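# Transfer 96-well plate from bench spot B1 to nest N1

## Task

Pick up the 96-well plate at bench spot B1 and put it on the raised nest N1 so it lies flat between the nest's locating guides, with its well A1 (the clipped corner) at the nest corner labelled A1; then open the gripper and pull the robot away from it.

## Robot and tools

Robot: two arms, left_arm and right_arm, each with a parallel-finger gripper. Cameras: cam_head_left (672x504), cam_head_right (672x504), cam_left_wrist (504x504), cam_right_wrist (504x504), with images arriving in that order.

Frame: one shared scene frame, in metres. The origin lies on the table surface midway between the arms, +z is up, +x reaches out over the table, and left_arm sits on the +y side. Viewed from behind the arms, B1 (the bench spot) is on the left, so toward +y, and the raised nest N1 is on the right, toward -y. The arm names are not image sides. The plate has one clipped corner, and that corner is well A1. Gripper axes: the fingers extend along the gripper's own +z and close along its y. end_effector_position is the point between the finger pads, roughly 1 cm short of the fingertips.

Row format (used by both motion tools): a single flat list of 16 numbers covering both arms, always all 16 even if one arm is idle. Numbers 1-8 are left_arm: x, y, z, qw, qx, qy, qz, opening; numbers 9-16 are right_arm in the same order. x, y, z are an absolute gripper position in the scene frame (metres); qw, qx, qy, qz are an absolute orientation quaternion, w first. These are poses to go to, not offsets. opening runs from -1 (closed) to +1 (fully open, 0.094 m). A call is rejected, with nothing sent, if a target lies more than 0.6 m from that arm's last reported position along any of its gripper's axes. To hold an orientation, repeat the same quaternion you chose rather than copying the drifted one from the result. To keep an arm still, resend the full pose from the last result taken before it stopped, plus its intended opening.

execute_actions: argument actions is a list holding zero or one item, plus optional pictures (true/false). An empty list sends nothing and returns the state with pictures. An action item is {"rows": [...], "steps": n}: 1 to 15 rows, steps from 7 to 15 (default 15), each step 1/30 s, one row per step, with the final row reused for leftover steps. A wait item is {"steps": n} with n up to 300, counted from the previous result, so your thinking time eats into it. The result of an action is captured 7 steps before it finishes; those remaining steps run while you compose the next reply. Pictures come only with an empty list or pictures: true.

move: target is one 16-number row as above; speed is the path's top speed in m/s, 0.002 to 0.5 (default 0.25), with rotation capped at double that value in rad/s. Both grippers travel straight lines and arrive together, lasting 0.5 to 10 s; longer paths are cut off at 10 s. The opening is applied as the move begins. The path ignores obstacles and the other arm, and the hand may lag, wander or overshoot the speed, mostly near full stretch. The result adds a move: line giving the outcome (done, off_target, moving, held, fault) and any limits (paced = the pose was clipped; held = some steps were blocked, after which the arm may jump faster), plus each gripper's distance from its target. If only one arm is named, the other finished fine.

wait: seconds, 0 to 10; nothing new is commanded.

zoom_image: camera (one of the four names) and region [x0, y0, x1, y1] in that camera's pixels, origin top-left, no larger than 504 by 504; gives a finer view of the latest image.

Call it only when the plate is settled and the gripper is released and withdrawn. Replying without any tool call also ends things.

Controller behaviour: every step, the commanded pose is limited to within 70 mm and 16 degrees of the measured one, then damped inverse kinematics chases it, favouring position over orientation. After an action ends, an arm only continues up to its last clipped pose, so long reaches need several calls; check the result and send the rest. Arms often stop a centimetre or more off, usually low. Printed hand positions get less accurate at long reach. Moves of a few millimetres may not register. Elbows never fully straighten. Joint limits (rad), base to gripper: waist -2.880 to 2.880, shoulder 0.000 to 3.142, elbow 0.000 to 3.019, wrist pitch -1.693 to 1.571, wrist yaw -1.571 to 1.571, wrist roll -2.094 to 2.094.

Result lines: the state line lists left_arm | right_arm pose. grip_measured is finger opening on the command scale (each gripper may read up to about 1 mm off, consistently); the last Joint positions value is opening in metres. Hand target (shown when nothing is pending) is the pose the controller is currently driving toward. pose unreachable means a clearance check altered or blocked that arm's command; HELD marks steps where your row was partly or fully not sent. FAULT is an arm stop. MOTOR HOT appears from 85 °C; at 100 °C an OVER-TEMPERATURE FAULT releases that arm and it drops, so don't hold the plate longer than needed.

Gripping: command an opening below grip_measured; about 0.03 below holds firmly, less holds gently. Each pad pushes about 50 to 62 N at most, weaker on thin parts, with a brief spike at first contact.

Avoid: dropping the plate from more than a few millimetres, knocking anything off the table, fast or deep pushes into contact (speed and overshoot past contact both increase force), and letting the two arms collide or press on each other. Occasionally an outside push may nudge a loose object, so re-check before grasping or releasing.

Each tool is called after "Call:" by a JSON object that holds its "fn" and its "kwargs".

## Session

Call:
{"fn": "execute_actions", "kwargs": {"actions": []}}

Scene clock: 0.00 s of 13200.00 s.
left_arm: end_effector_position=(+0.3471, +0.7080, +0.1351) grip_measured=+1.000 end_effector_quat_wxyz=(-0.093, +0.583, -0.657, +0.470) | right_arm: end_effector_position=(+0.2902, -0.0770, +0.1693) grip_measured=+1.000 end_effector_quat_wxyz=(+0.093, -0.449, +0.672, +0.581)
Joint positions: left_arm=[ 1.083  1.902  1.453 -1.295  0.989 -0.324  0.094] | right_arm=[ 0.411  1.458  0.848 -1.024 -1.258 -0.814  0.094]
Joint velocities: left_arm=[-0.015 -0.005  0.002  0.007 -0.022 -0.066  0.   ] | right_arm=[-0.005 -0.015  0.012  0.012 -0.095 -0.007  0.   ]
Motor temperatures (°C, as the motors report them): left_arm=[23 23 25 23 24 23] | right_arm=[25 22 24 26 23 23]
Hand target (left_arm): +0.350, +0.713, +0.136; +0.097, -0.581, +0.658, -0.468
Hand target (right_arm): +0.298, -0.074, +0.178; +0.105, -0.456, +0.667, +0.579

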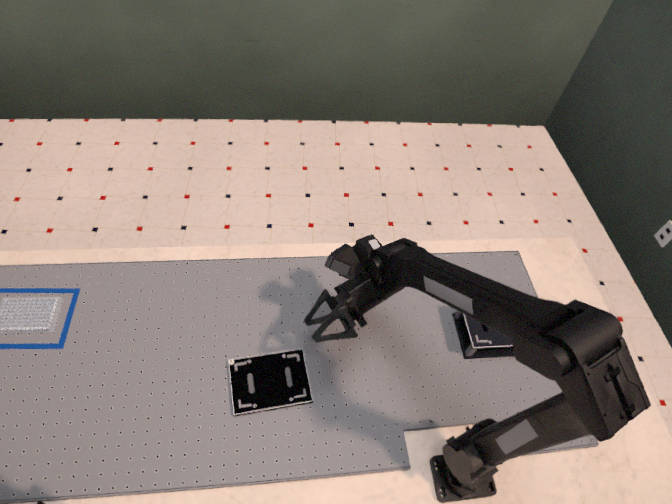

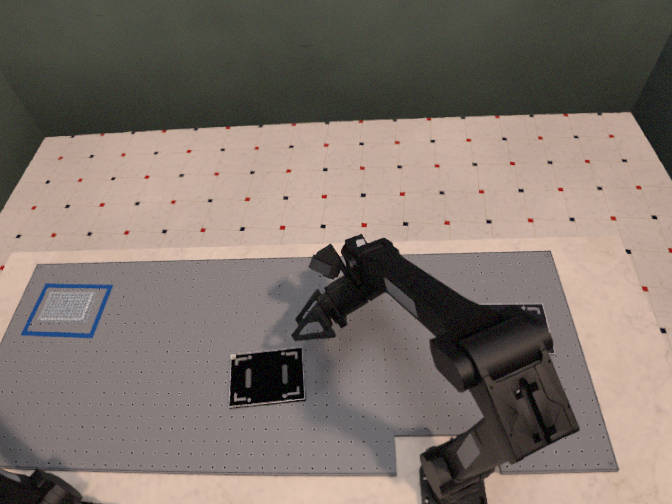

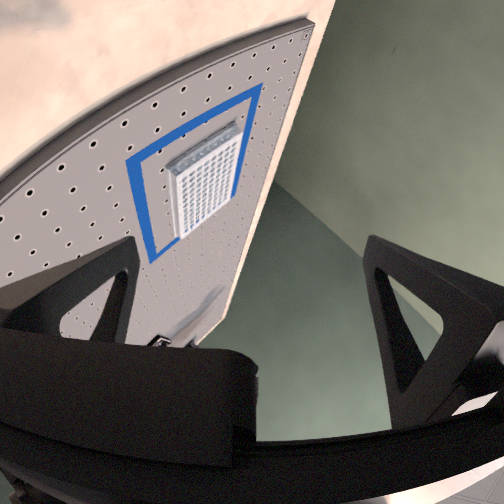

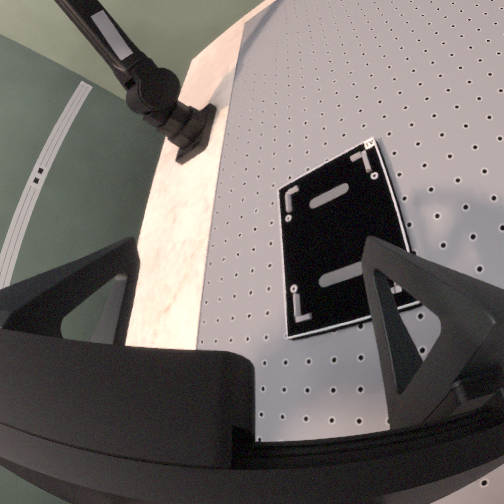

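Call:
{"fn": "move", "kwargs": {"target": [0.39,0.52,0.17,0,-0.707,0.707,0,1,0.35,-0.44,0.24,0,0.707,0.707,0,1]}}

Scene clock: 6.53 s of 13200.00 s.
left_arm: end_effector_position=(+0.3747, +0.5190, +0.1605) grip_measured=+1.000 end_effector_quat_wxyz=(+0.011, +0.704, -0.711, -0.004) | right_arm: end_effector_position=(+0.3384, -0.4286, +0.2125) grip_measured=+1.000 end_effector_quat_wxyz=(-0.021, +0.699, +0.715, -0.006)
Joint positions: left_arm=[ 0.472  1.59   1.321 -1.326  0.001 -1.138  0.094] | right_arm=[-0.204  1.189  1.06  -1.484 -0.013  1.342  0.094]
Joint velocities: left_arm=[ 0.015  0.015 -0.002 -0.027  0.007 -0.007  0.   ] | right_arm=[-0.005  0.005  0.012  0.002 -0.037  0.037  0.   ]
Motor temperatures (°C, as the motors report them): left_arm=[23 24 26 23 24 23] | right_arm=[25 22 26 26 23 23]
Hand target (left_arm): +0.388, +0.523, +0.172; +0.002, +0.705, -0.709, -0.002
Hand target (right_arm): +0.353, -0.434, +0.236; -0.000, +0.707, +0.707, +0.006
Off the commanded pose (left_arm): 0.018 m, 1 deg.
Off the commanded pose (right_arm): 0.032 m, 3 deg.
Kept back: nothing.
move: off_target (left_arm, right_arm)

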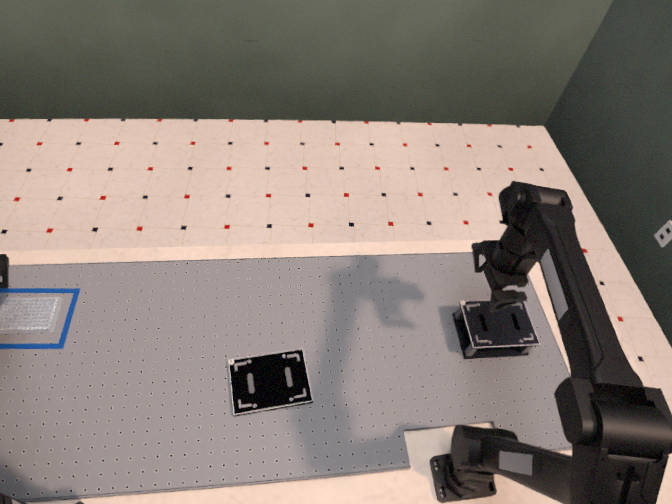

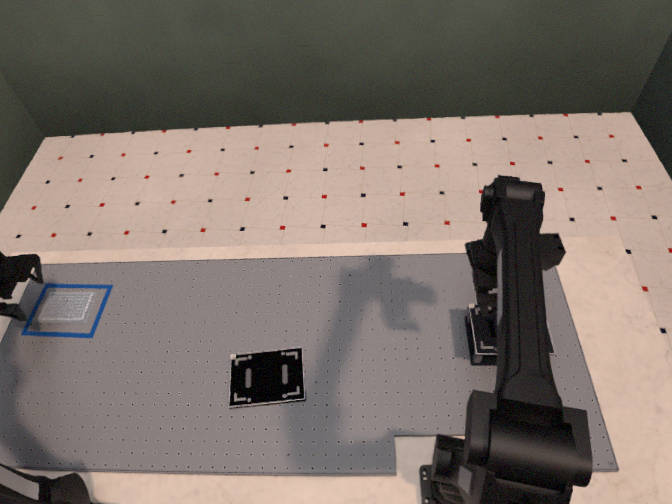

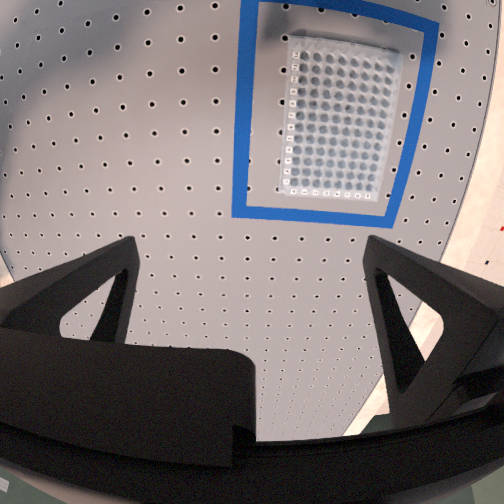

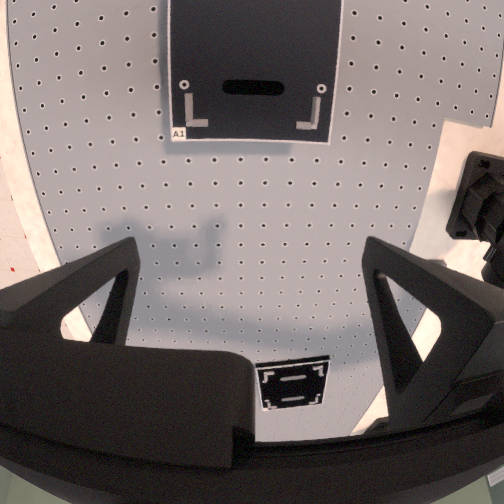

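Call:
{"fn": "move", "kwargs": {"target": [0.46,0.555,0.075,0,-0.685,0.729,0,1,0.3385,-0.4286,0.2125,0,0.7,0.714,0,1]}}

Scene clock: 8.23 s of 13200.00 s.
left_arm: end_effector_position=(+0.4370, +0.5470, +0.0589) grip_measured=+1.000 end_effector_quat_wxyz=(+0.028, +0.690, -0.724, -0.009) | right_arm: end_effector_position=(+0.3375, -0.4303, +0.2124) grip_measured=+1.000 end_effector_quat_wxyz=(-0.009, +0.700, +0.714, -0.004)
Joint positions: left_arm=[ 0.472  1.873  1.419 -1.177  0.001 -1.1    0.094] | right_arm=[-0.204  1.172  1.047 -1.465 -0.003  1.345  0.094]
Joint velocities: left_arm=[-0.005 -0.015  0.012  0.007  0.022 -0.022  0.   ] | right_arm=[-0.005 -0.005 -0.017 -0.017 -0.066 -0.007  0.   ]
Motor temperatures (°C, as the motors report them): left_arm=[23 24 26 23 24 23] | right_arm=[25 22 26 26 23 23]
Hand target (left_arm): +0.458, +0.553, +0.075; +0.000, +0.685, -0.729, -0.000
Hand target (right_arm): +0.338, -0.429, +0.212; -0.000, +0.700, +0.714, -0.000
Off the commanded pose (left_arm): 0.029 m, 4 deg.
Off the commanded pose (right_arm): 0.002 m, 1 deg.
Kept back: nothing.
move: off_target (left_arm)

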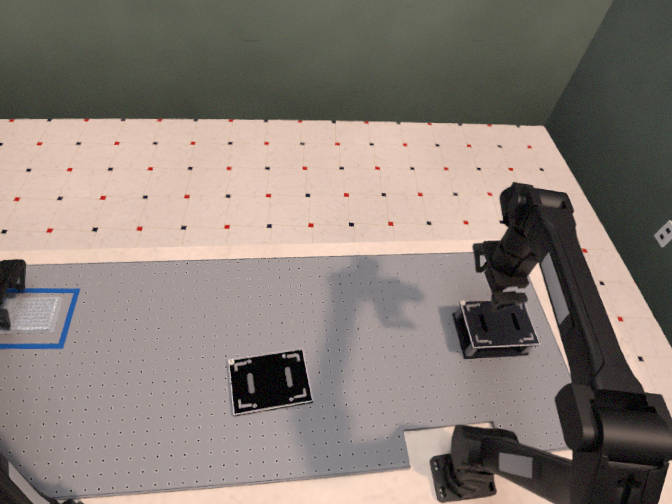

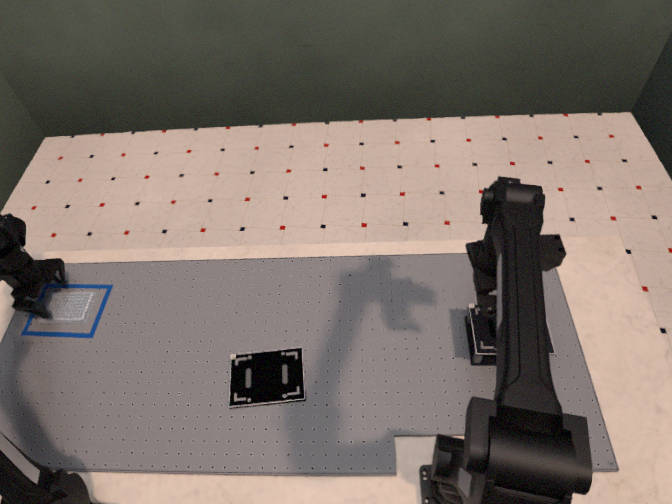

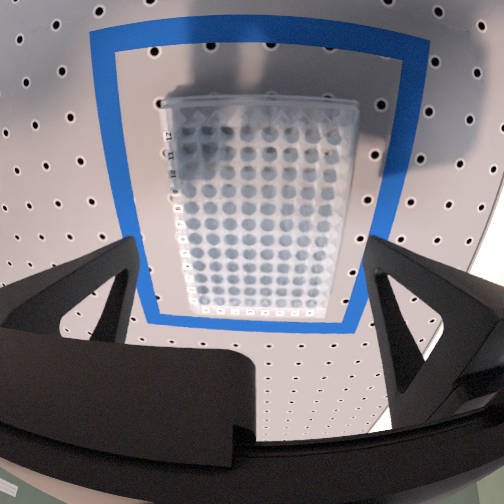

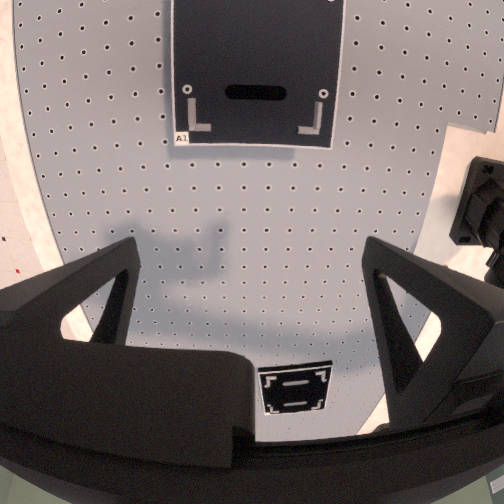

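Call:
{"fn": "move", "kwargs": {"target": [0.442,0.549,0.022,0,-0.688,0.726,0,1,0.3385,-0.4286,0.2125,0,0.7,0.714,0,1], "speed": 0.06}}

Scene clock: 9.37 s of 13200.00 s.
left_arm: end_effector_position=(+0.4424, +0.5495, +0.0361) grip_measured=+1.000 end_effector_quat_wxyz=(-0.006, +0.690, -0.724, +0.003) | right_arm: end_effector_position=(+0.3375, -0.4303, +0.2124) grip_measured=+1.000 end_effector_quat_wxyz=(-0.009, +0.700, +0.714, -0.004)
Joint positions: left_arm=[ 0.472  1.873  1.353 -1.038  0.001 -1.1    0.094] | right_arm=[-0.204  1.172  1.047 -1.465 -0.003  1.345  0.094]
Joint velocities: left_arm=[-0.005 -0.015  0.007  0.002 -0.007  0.007  0.   ] | right_arm=[ 0.005 -0.005  0.012 -0.007  0.051 -0.022  0.   ]
Motor temperatures (°C, as the motors report them): left_arm=[23 24 26 23 24 23] | right_arm=[25 22 26 26 23 23]
Hand target (left_arm): +0.441, +0.549, +0.023; -0.000, +0.688, -0.726, -0.000
Hand target (right_arm): +0.338, -0.429, +0.212; -0.000, +0.700, +0.714, -0.000
Off the commanded pose (left_arm): 0.014 m, 1 deg.
Off the commanded pose (right_arm): 0.002 m, 1 deg.
Kept back: nothing.
move: off_target (left_arm)

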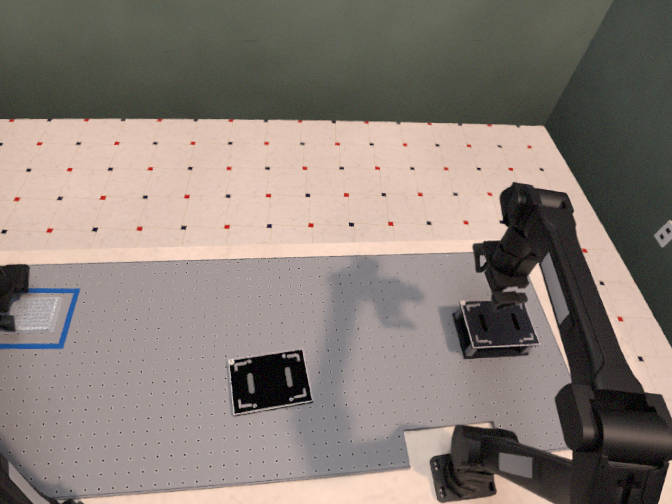

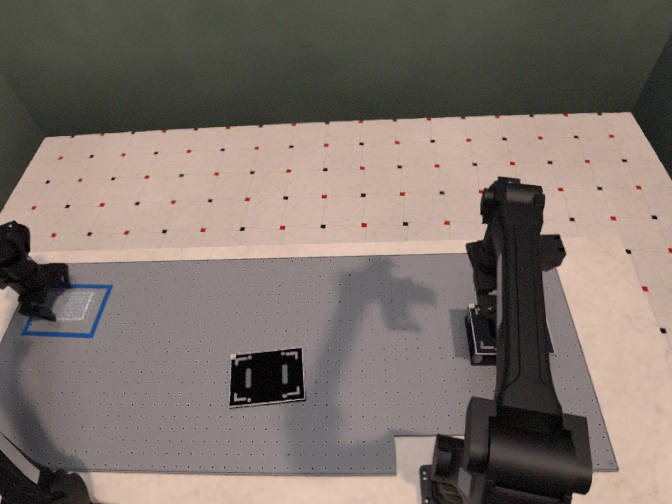

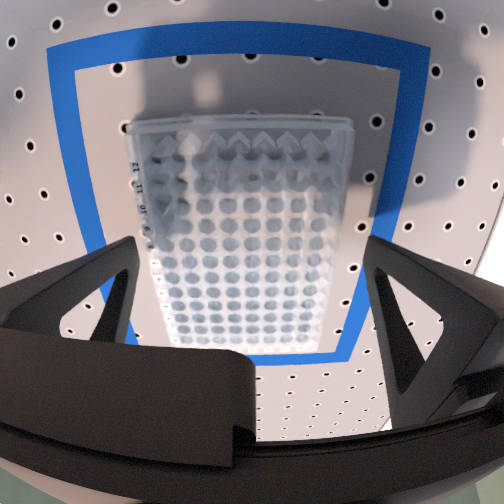

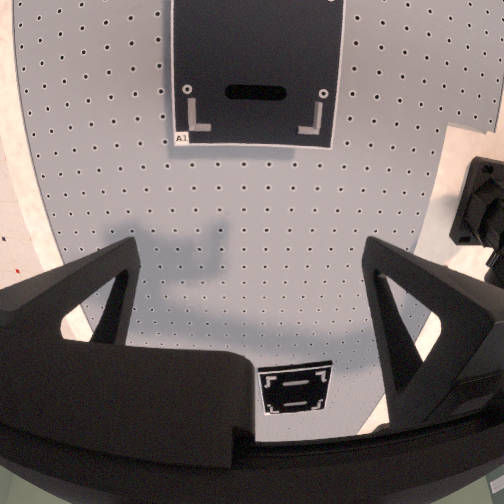

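Call:
{"fn": "move", "kwargs": {"target": [0.436,0.522,0.02,0,-0.688,0.726,0,1,0.3385,-0.4286,0.2125,0,0.7,0.714,0,1], "speed": 0.05}}

Scene clock: 10.57 s of 13200.00 s.
left_arm: end_effector_position=(+0.4338, +0.5244, +0.0201) grip_measured=+1.000 end_effector_quat_wxyz=(+0.006, +0.687, -0.727, -0.002) | right_arm: end_effector_position=(+0.3375, -0.4303, +0.2124) grip_measured=+1.000 end_effector_quat_wxyz=(-0.009, +0.700, +0.714, -0.004)
Joint positions: left_arm=[ 0.434  1.869  1.298 -1.013  0.001 -1.128  0.094] | right_arm=[-0.204  1.172  1.047 -1.465 -0.003  1.345  0.094]
Joint velocities: left_arm=[-0.005 -0.005 -0.012  0.007 -0.037 -0.022  0.   ] | right_arm=[-0.005 -0.024  0.012 -0.012 -0.022 -0.037  0.   ]
Motor temperatures (°C, as the motors report them): left_arm=[23 24 26 23 24 23] | right_arm=[25 23 26 26 23 23]
Hand target (left_arm): +0.436, +0.522, +0.020; -0.000, +0.688, -0.726, +0.000
Hand target (right_arm): +0.338, -0.429, +0.212; -0.000, +0.700, +0.714, -0.000
Off the commanded pose (left_arm): 0.003 m, 1 deg.
Off the commanded pose (right_arm): 0.002 m, 1 deg.
Kept back: nothing.
move: done

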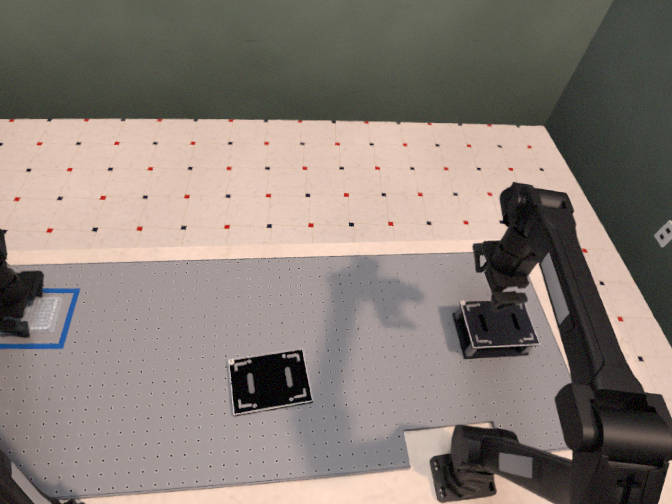

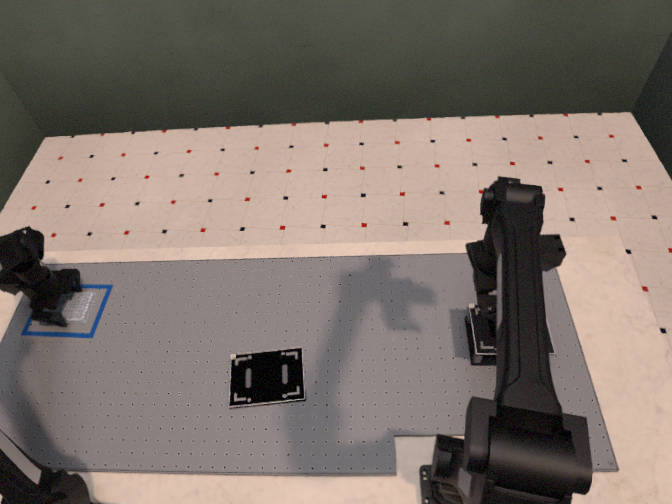

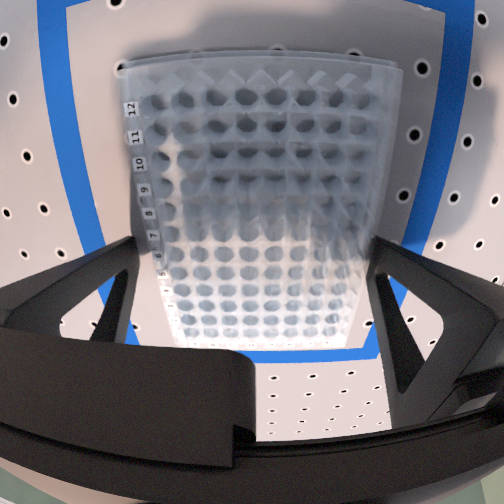

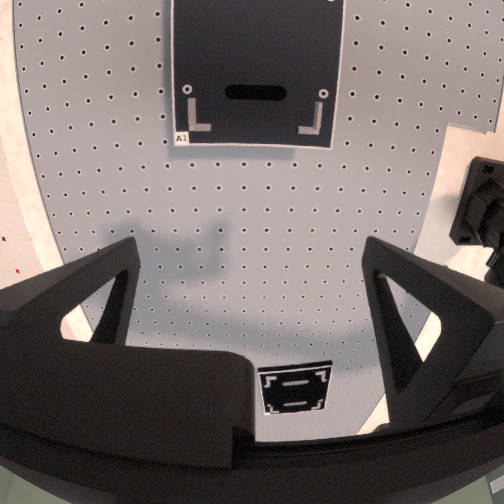

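Already around the plate. Slightly lower, then grip.

Call:
{"fn": "move", "kwargs": {"target": [0.437,0.524,0.011,0,-0.688,0.726,0,1,0.3385,-0.4286,0.2125,0,0.7,0.714,0,1], "speed": 0.03}}

Call:
{"fn": "move", "kwargs": {"target": [0.437,0.524,0.013,0,-0.688,0.726,0,0.71,0.3385,-0.4286,0.2125,0,0.7,0.714,0,1], "speed": 0.03}}

Scene clock: 11.50 s of 13200.00 s.
left_arm: end_effector_position=(+0.4379, +0.5261, +0.0204) grip_measured=+1.000 end_effector_quat_wxyz=(-0.002, +0.687, -0.727, +0.001) | right_arm: end_effector_position=(+0.3375, -0.4303, +0.2124) grip_measured=+1.000 end_effector_quat_wxyz=(-0.009, +0.700, +0.714, -0.004)
Joint positions: left_arm=[ 0.434  1.868  1.298 -0.995  0.001 -1.129  0.094] | right_arm=[-0.204  1.172  1.047 -1.465 -0.003  1.345  0.094]
Joint velocities: left_arm=[ 0.005 -0.015  0.007  0.007 -0.007 -0.007  0.   ] | right_arm=[ 0.005 -0.005  0.007 -0.002 -0.022 -0.022  0.   ]
Motor temperatures (°C, as the motors report them): left_arm=[23 24 26 23 24 23] | right_arm=[25 23 26 26 23 23]
Hand target (left_arm): +0.437, +0.524, +0.011; +0.000, +0.688, -0.726, -0.000
Hand target (right_arm): +0.338, -0.429, +0.212; -0.000, +0.700, +0.714, -0.000
Off the commanded pose (left_arm): 0.010 m, 0 deg.
Off the commanded pose (right_arm): 0.002 m, 1 deg.
Kept back: nothing.
move: done

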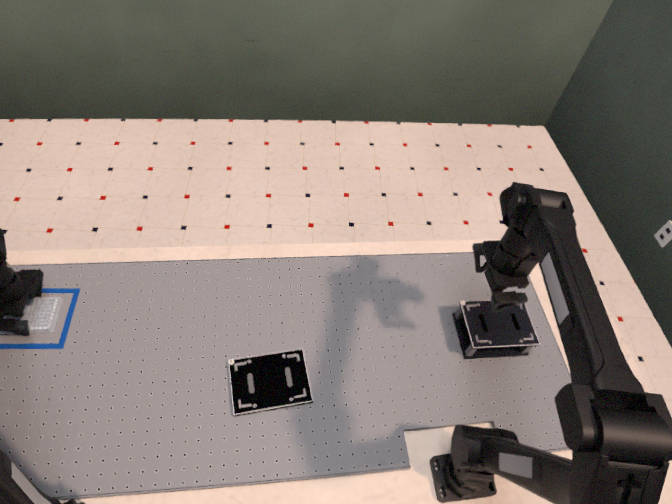

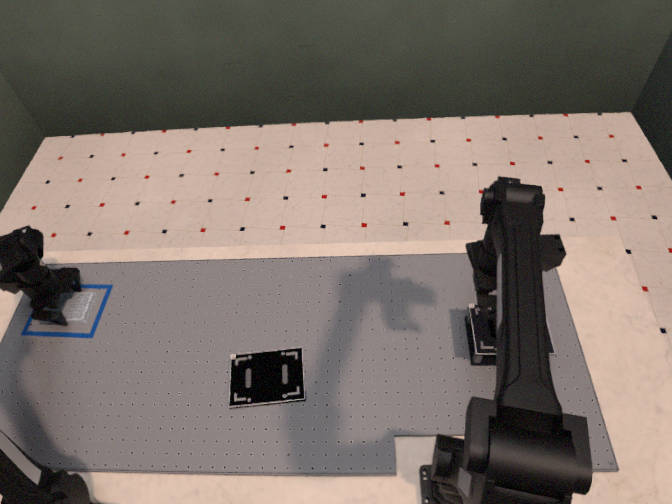

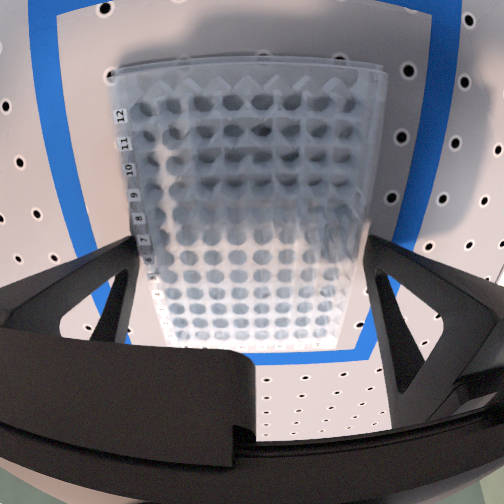

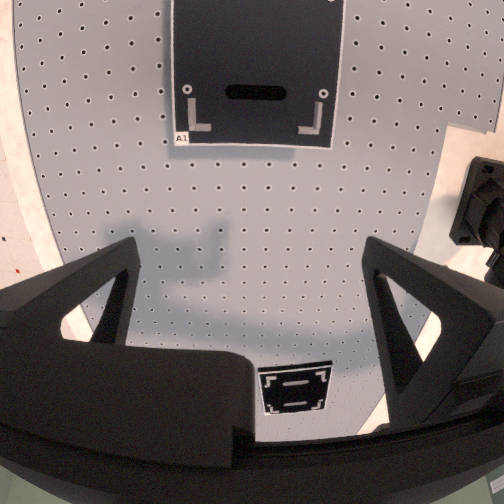

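Scene clock: 12.20 s of 13200.00 s.
left_arm: end_effector_position=(+0.4379, +0.5261, +0.0204) grip_measured=+0.747 end_effector_quat_wxyz=(-0.002, +0.687, -0.727, +0.001) | right_arm: end_effector_position=(+0.3375, -0.4303, +0.2124) grip_measured=+1.000 end_effector_quat_wxyz=(-0.009, +0.700, +0.714, -0.004)
Joint positions: left_arm=[ 0.434  1.868  1.298 -0.995  0.001 -1.129  0.082] | right_arm=[-0.204  1.172  1.047 -1.465 -0.003  1.345  0.094]
Joint velocities: left_arm=[ 0.005  0.015 -0.007 -0.007  0.125 -0.037  0.   ] | right_arm=[-0.005 -0.015  0.012 -0.007  0.022  0.022  0.   ]
Motor temperatures (°C, as the motors report them): left_arm=[23 24 26 23 24 23] | right_arm=[25 23 26 26 23 23]
Hand target (left_arm): +0.437, +0.524, +0.013; +0.000, +0.688, -0.726, +0.000
Hand target (right_arm): +0.338, -0.429, +0.212; -0.000, +0.700, +0.714, -0.000
Off the commanded pose (left_arm): 0.008 m, 0 deg.
Off the commanded pose (right_arm): 0.002 m, 1 deg.
Kept back: nothing.
move: done

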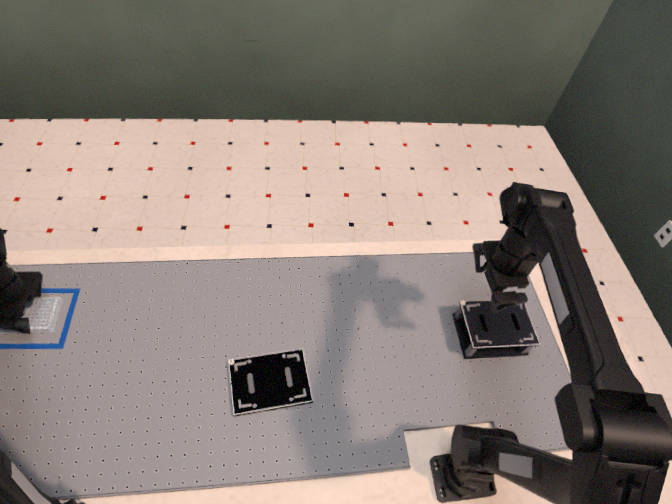

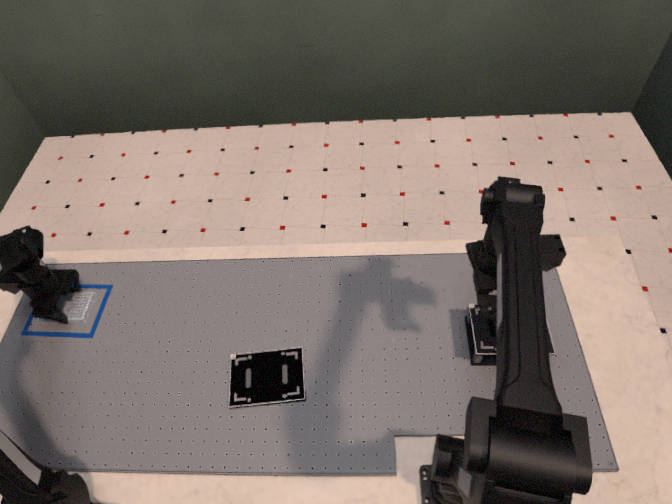

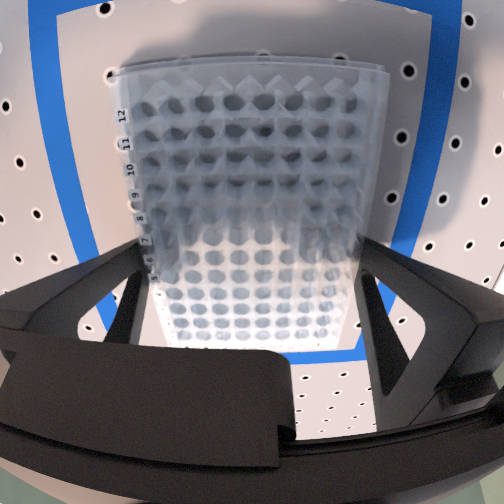

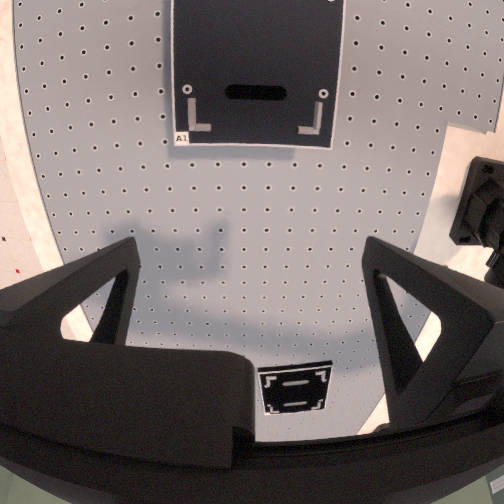

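Call:
{"fn": "move", "kwargs": {"target": [0.44,0.52,0.11,0,-0.688,0.726,0,0.71,0.3385,-0.4286,0.2125,0,0.7,0.714,0,1], "speed": 0.15}}

Call:
{"fn": "move", "kwargs": {"target": [0.44,-0.02,0.1,0,0,1,0,0.71,0.33,-0.36,0.2,0,0,1,0,1]}}

Call:
{"fn": "move", "kwargs": {"target": [0.425,-0.01,0.016,0,0,1,0,0.71,0.33,-0.36,0.2,0,0,1,0,1], "speed": 0.06}}

Scene clock: 14.93 s of 13200.00 s.
left_arm: end_effector_position=(+0.4288, +0.5199, +0.0988) grip_measured=+0.747 end_effector_quat_wxyz=(+0.008, +0.688, -0.726, -0.003) | right_arm: end_effector_position=(+0.3375, -0.4303, +0.2124) grip_measured=+1.000 end_effector_quat_wxyz=(-0.009, +0.700, +0.714, -0.004)
Joint positions: left_arm=[ 0.43   1.762  1.373 -1.198  0.001 -1.136  0.082] | right_arm=[-0.204  1.172  1.047 -1.465 -0.003  1.345  0.094]
Joint velocities: left_arm=[-0.005 -0.005 -0.012  0.002  0.022 -0.022 -0.   ] | right_arm=[-0.005 -0.005 -0.027  0.002 -0.051 -0.007  0.   ]
Motor temperatures (°C, as the motors report them): left_arm=[23 24 26 23 24 23] | right_arm=[25 23 26 26 23 23]
Hand target (left_arm): +0.441, +0.521, +0.109; -0.000, +0.688, -0.726, +0.000
Hand target (right_arm): +0.338, -0.429, +0.212; -0.000, +0.700, +0.714, -0.000
Off the commanded pose (left_arm): 0.016 m, 1 deg.
Off the commanded pose (right_arm): 0.002 m, 1 deg.
Kept back: nothing.
move: off_target (left_arm)

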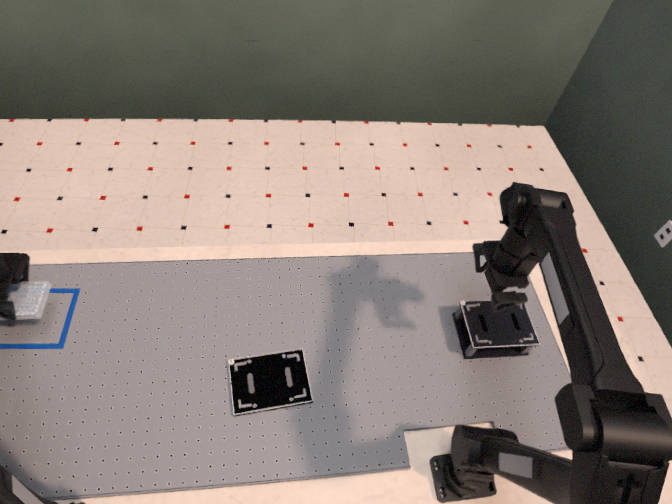

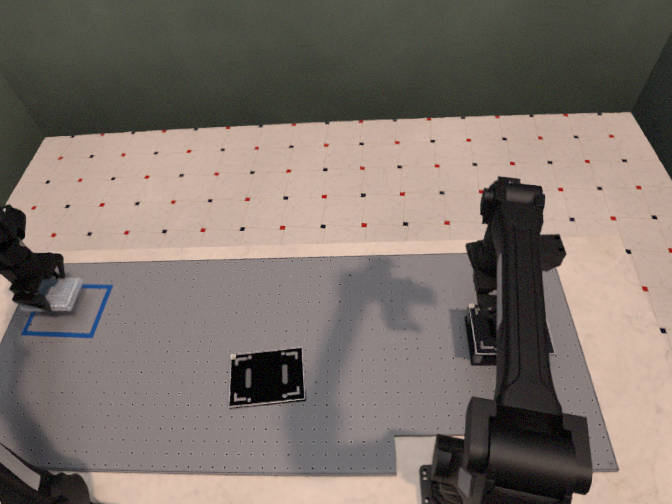

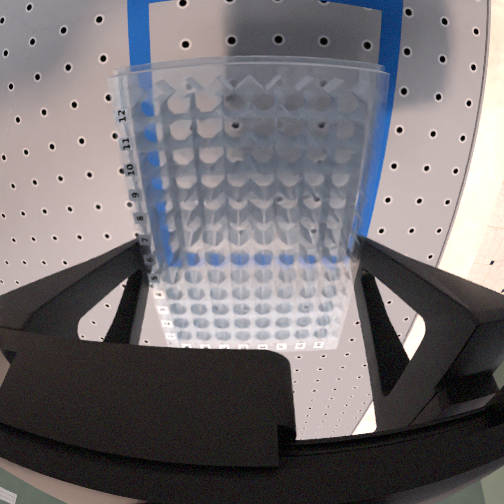

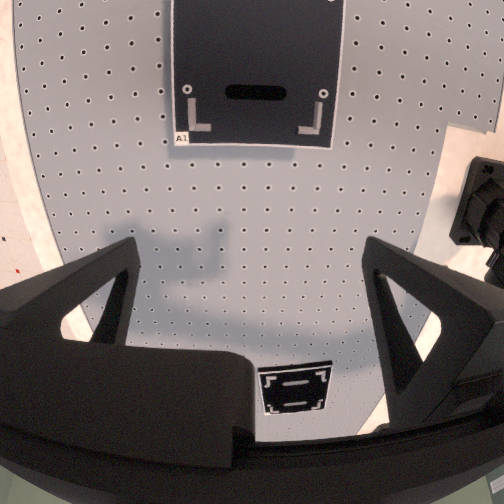

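Scene clock: 18.60 s of 13200.00 s.
left_arm: end_effector_position=(+0.4244, -0.0110, +0.0918) grip_measured=+0.747 end_effector_quat_wxyz=(-0.000, -0.002, +1.000, +0.008) | right_arm: end_effector_position=(+0.3279, -0.3632, +0.1999) grip_measured=+1.000 end_effector_quat_wxyz=(-0.012, +0.011, +1.000, -0.002)
Joint positions: left_arm=[-0.584  1.937  1.612 -1.255 -0.012 -0.637  0.082] | right_arm=[ 0.017  1.136  0.986 -1.445  0.003  0.038  0.094]
Joint velocities: left_arm=[-0.005  0.005 -0.012 -0.022  0.081  0.022  0.   ] | right_arm=[-0.015 -0.005 -0.002 -0.007 -0.037 -0.037  0.   ]
Motor temperatures (°C, as the motors report them): left_arm=[23 24 27 23 24 23] | right_arm=[25 23 26 26 23 23]
Hand target (left_arm): +0.438, -0.017, +0.099; +0.007, -0.000, +1.000, +0.004
Hand target (right_arm): +0.329, -0.362, +0.200; -0.002, +0.000, +1.000, -0.001
Off the commanded pose (left_arm): 0.020 m, 1 deg.
Off the commanded pose (right_arm): 0.004 m, 2 deg.
Kept back: nothing.
move: off_target (left_arm)

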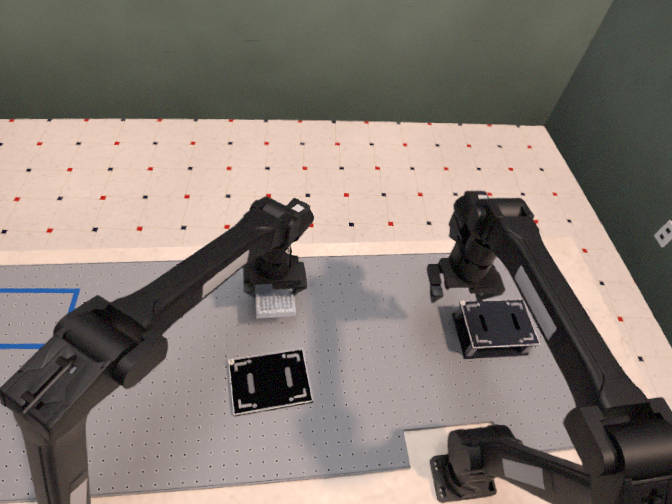

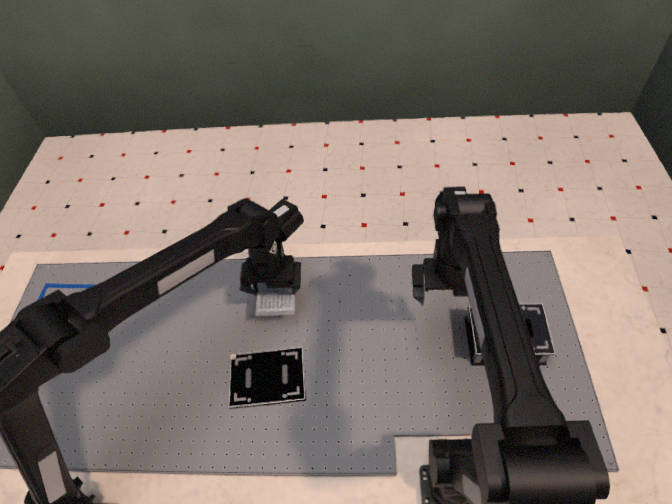

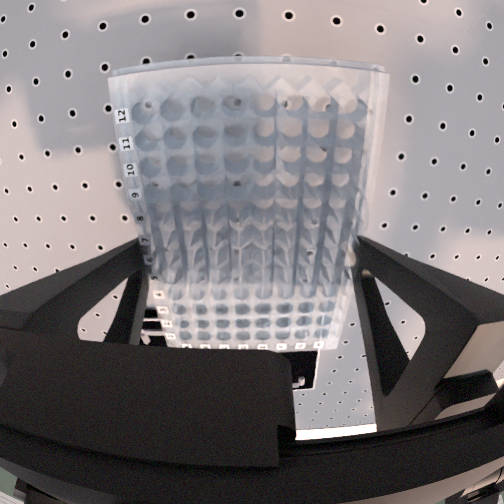

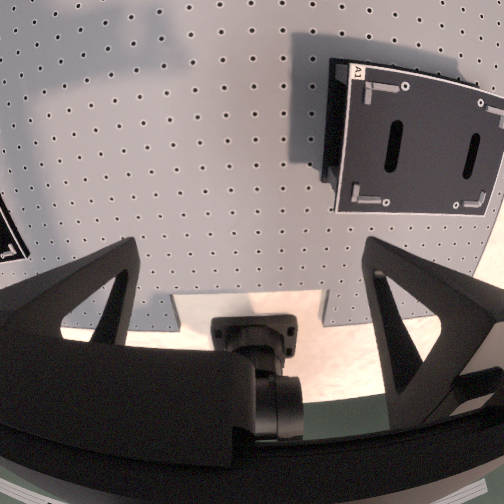

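Scene clock: 20.23 s of 13200.00 s.
left_arm: end_effector_position=(+0.4225, -0.0115, +0.0293) grip_measured=+0.747 end_effector_quat_wxyz=(+0.004, -0.001, +1.000, -0.001) | right_arm: end_effector_position=(+0.3288, -0.3626, +0.1999) grip_measured=+1.000 end_effector_quat_wxyz=(-0.010, +0.010, +1.000, -0.002)
Joint positions: left_arm=[-0.584  1.987  1.514 -1.089 -0.003 -0.635  0.082] | right_arm=[ 0.018  1.136  0.986 -1.442  0.003  0.037  0.094]
Joint velocities: left_arm=[-0.005 -0.005 -0.007 -0.012  0.051 -0.051 -0.001] | right_arm=[ 0.005 -0.015  0.007  0.002 -0.022 -0.022  0.   ]
Motor temperatures (°C, as the motors report them): left_arm=[23 24 27 23 24 23] | right_arm=[25 23 26 26 23 23]
Hand target (left_arm): +0.424, -0.009, +0.017; +0.000, -0.000, +1.000, +0.000
Hand target (right_arm): +0.330, -0.360, +0.200; -0.000, -0.000, +1.000, -0.000
Off the commanded pose (left_arm): 0.014 m, 1 deg.
Off the commanded pose (right_arm): 0.003 m, 2 deg.
Kept back: nothing.
move: off_target (left_arm)

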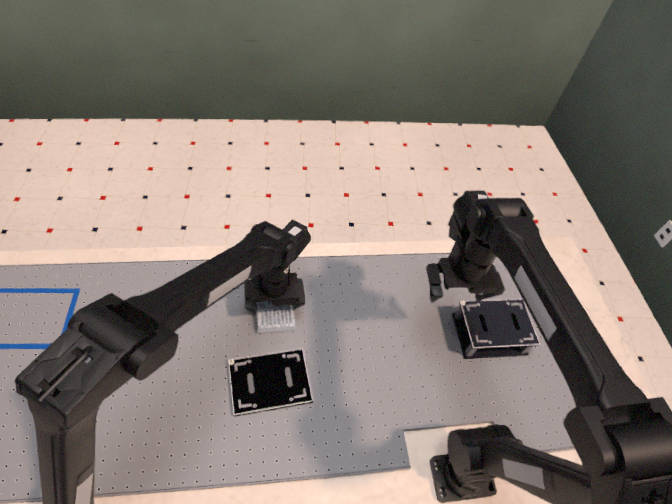

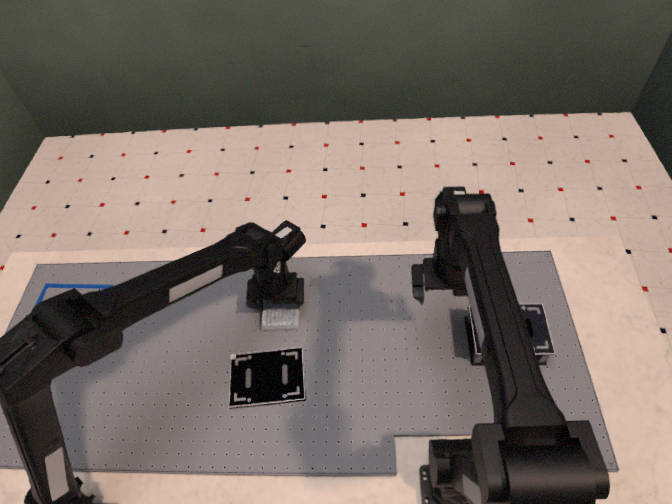

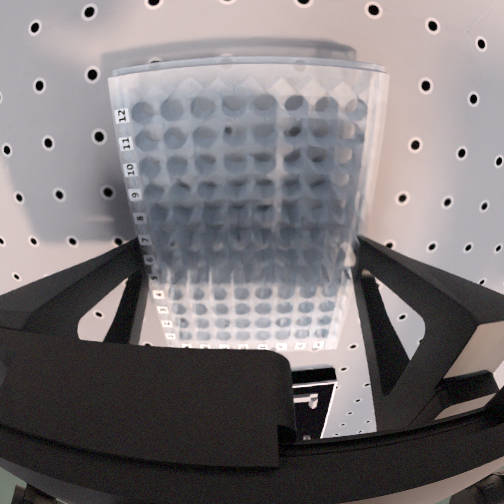

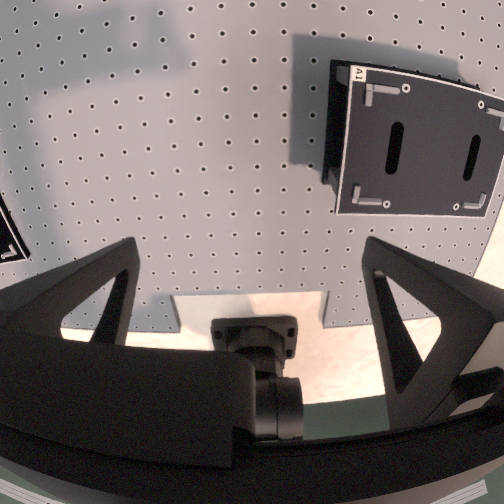

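Call:
{"fn": "move", "kwargs": {"target": [0.424,-0.011,0.004,0,0,1,0,0.71,0.33,-0.36,0.2,0,0,1,0,1], "speed": 0.03}}

Scene clock: 22.73 s of 13200.00 s.
left_arm: end_effector_position=(+0.4242, -0.0129, +0.0206) grip_measured=+0.747 end_effector_quat_wxyz=(+0.007, -0.001, +1.000, -0.003) | right_arm: end_effector_position=(+0.3288, -0.3626, +0.1999) grip_measured=+1.000 end_effector_quat_wxyz=(-0.010, +0.010, +1.000, -0.002)
Joint positions: left_arm=[-0.584  2.     1.508 -1.065 -0.002 -0.635  0.082] | right_arm=[ 0.018  1.136  0.986 -1.442  0.003  0.037  0.094]
Joint velocities: left_arm=[-0.005  0.024 -0.007 -0.012 -0.007 -0.007 -0.   ] | right_arm=[ 0.005 -0.015 -0.002 -0.012  0.037  0.066  0.   ]
Motor temperatures (°C, as the motors report them): left_arm=[23 24 27 23 24 23] | right_arm=[25 23 26 26 23 23]
Hand target (left_arm): +0.423, -0.011, +0.004; -0.000, -0.000, +1.000, -0.000
Hand target (right_arm): +0.330, -0.360, +0.200; -0.000, -0.000, +1.000, -0.000
Off the commanded pose (left_arm): 0.017 m, 1 deg.
Off the commanded pose (right_arm): 0.003 m, 2 deg.
Kept back: nothing.
move: off_target (left_arm)

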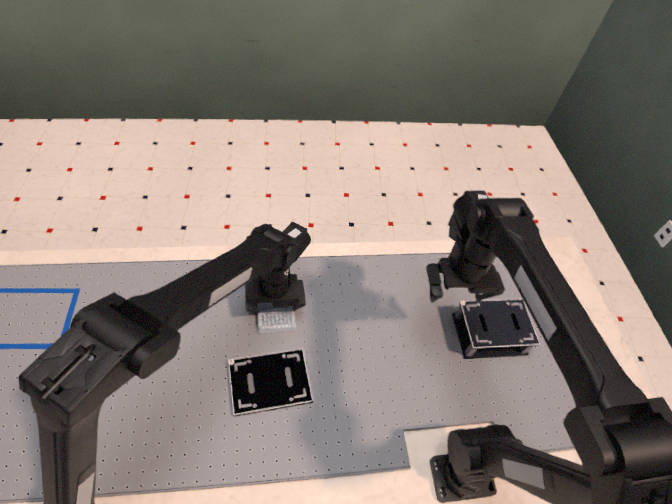

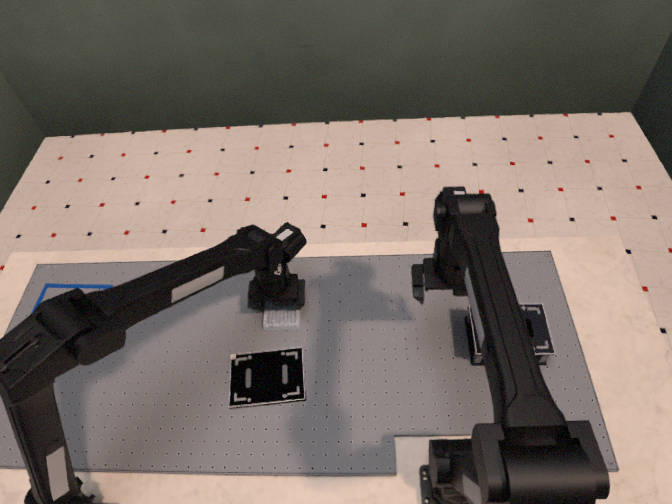

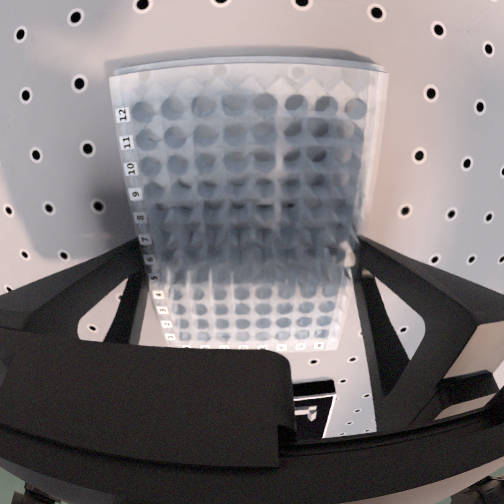

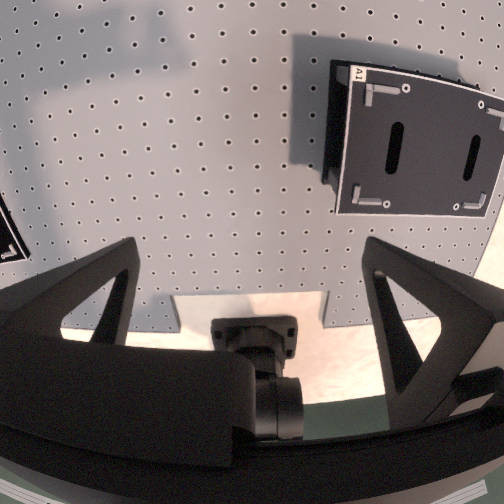

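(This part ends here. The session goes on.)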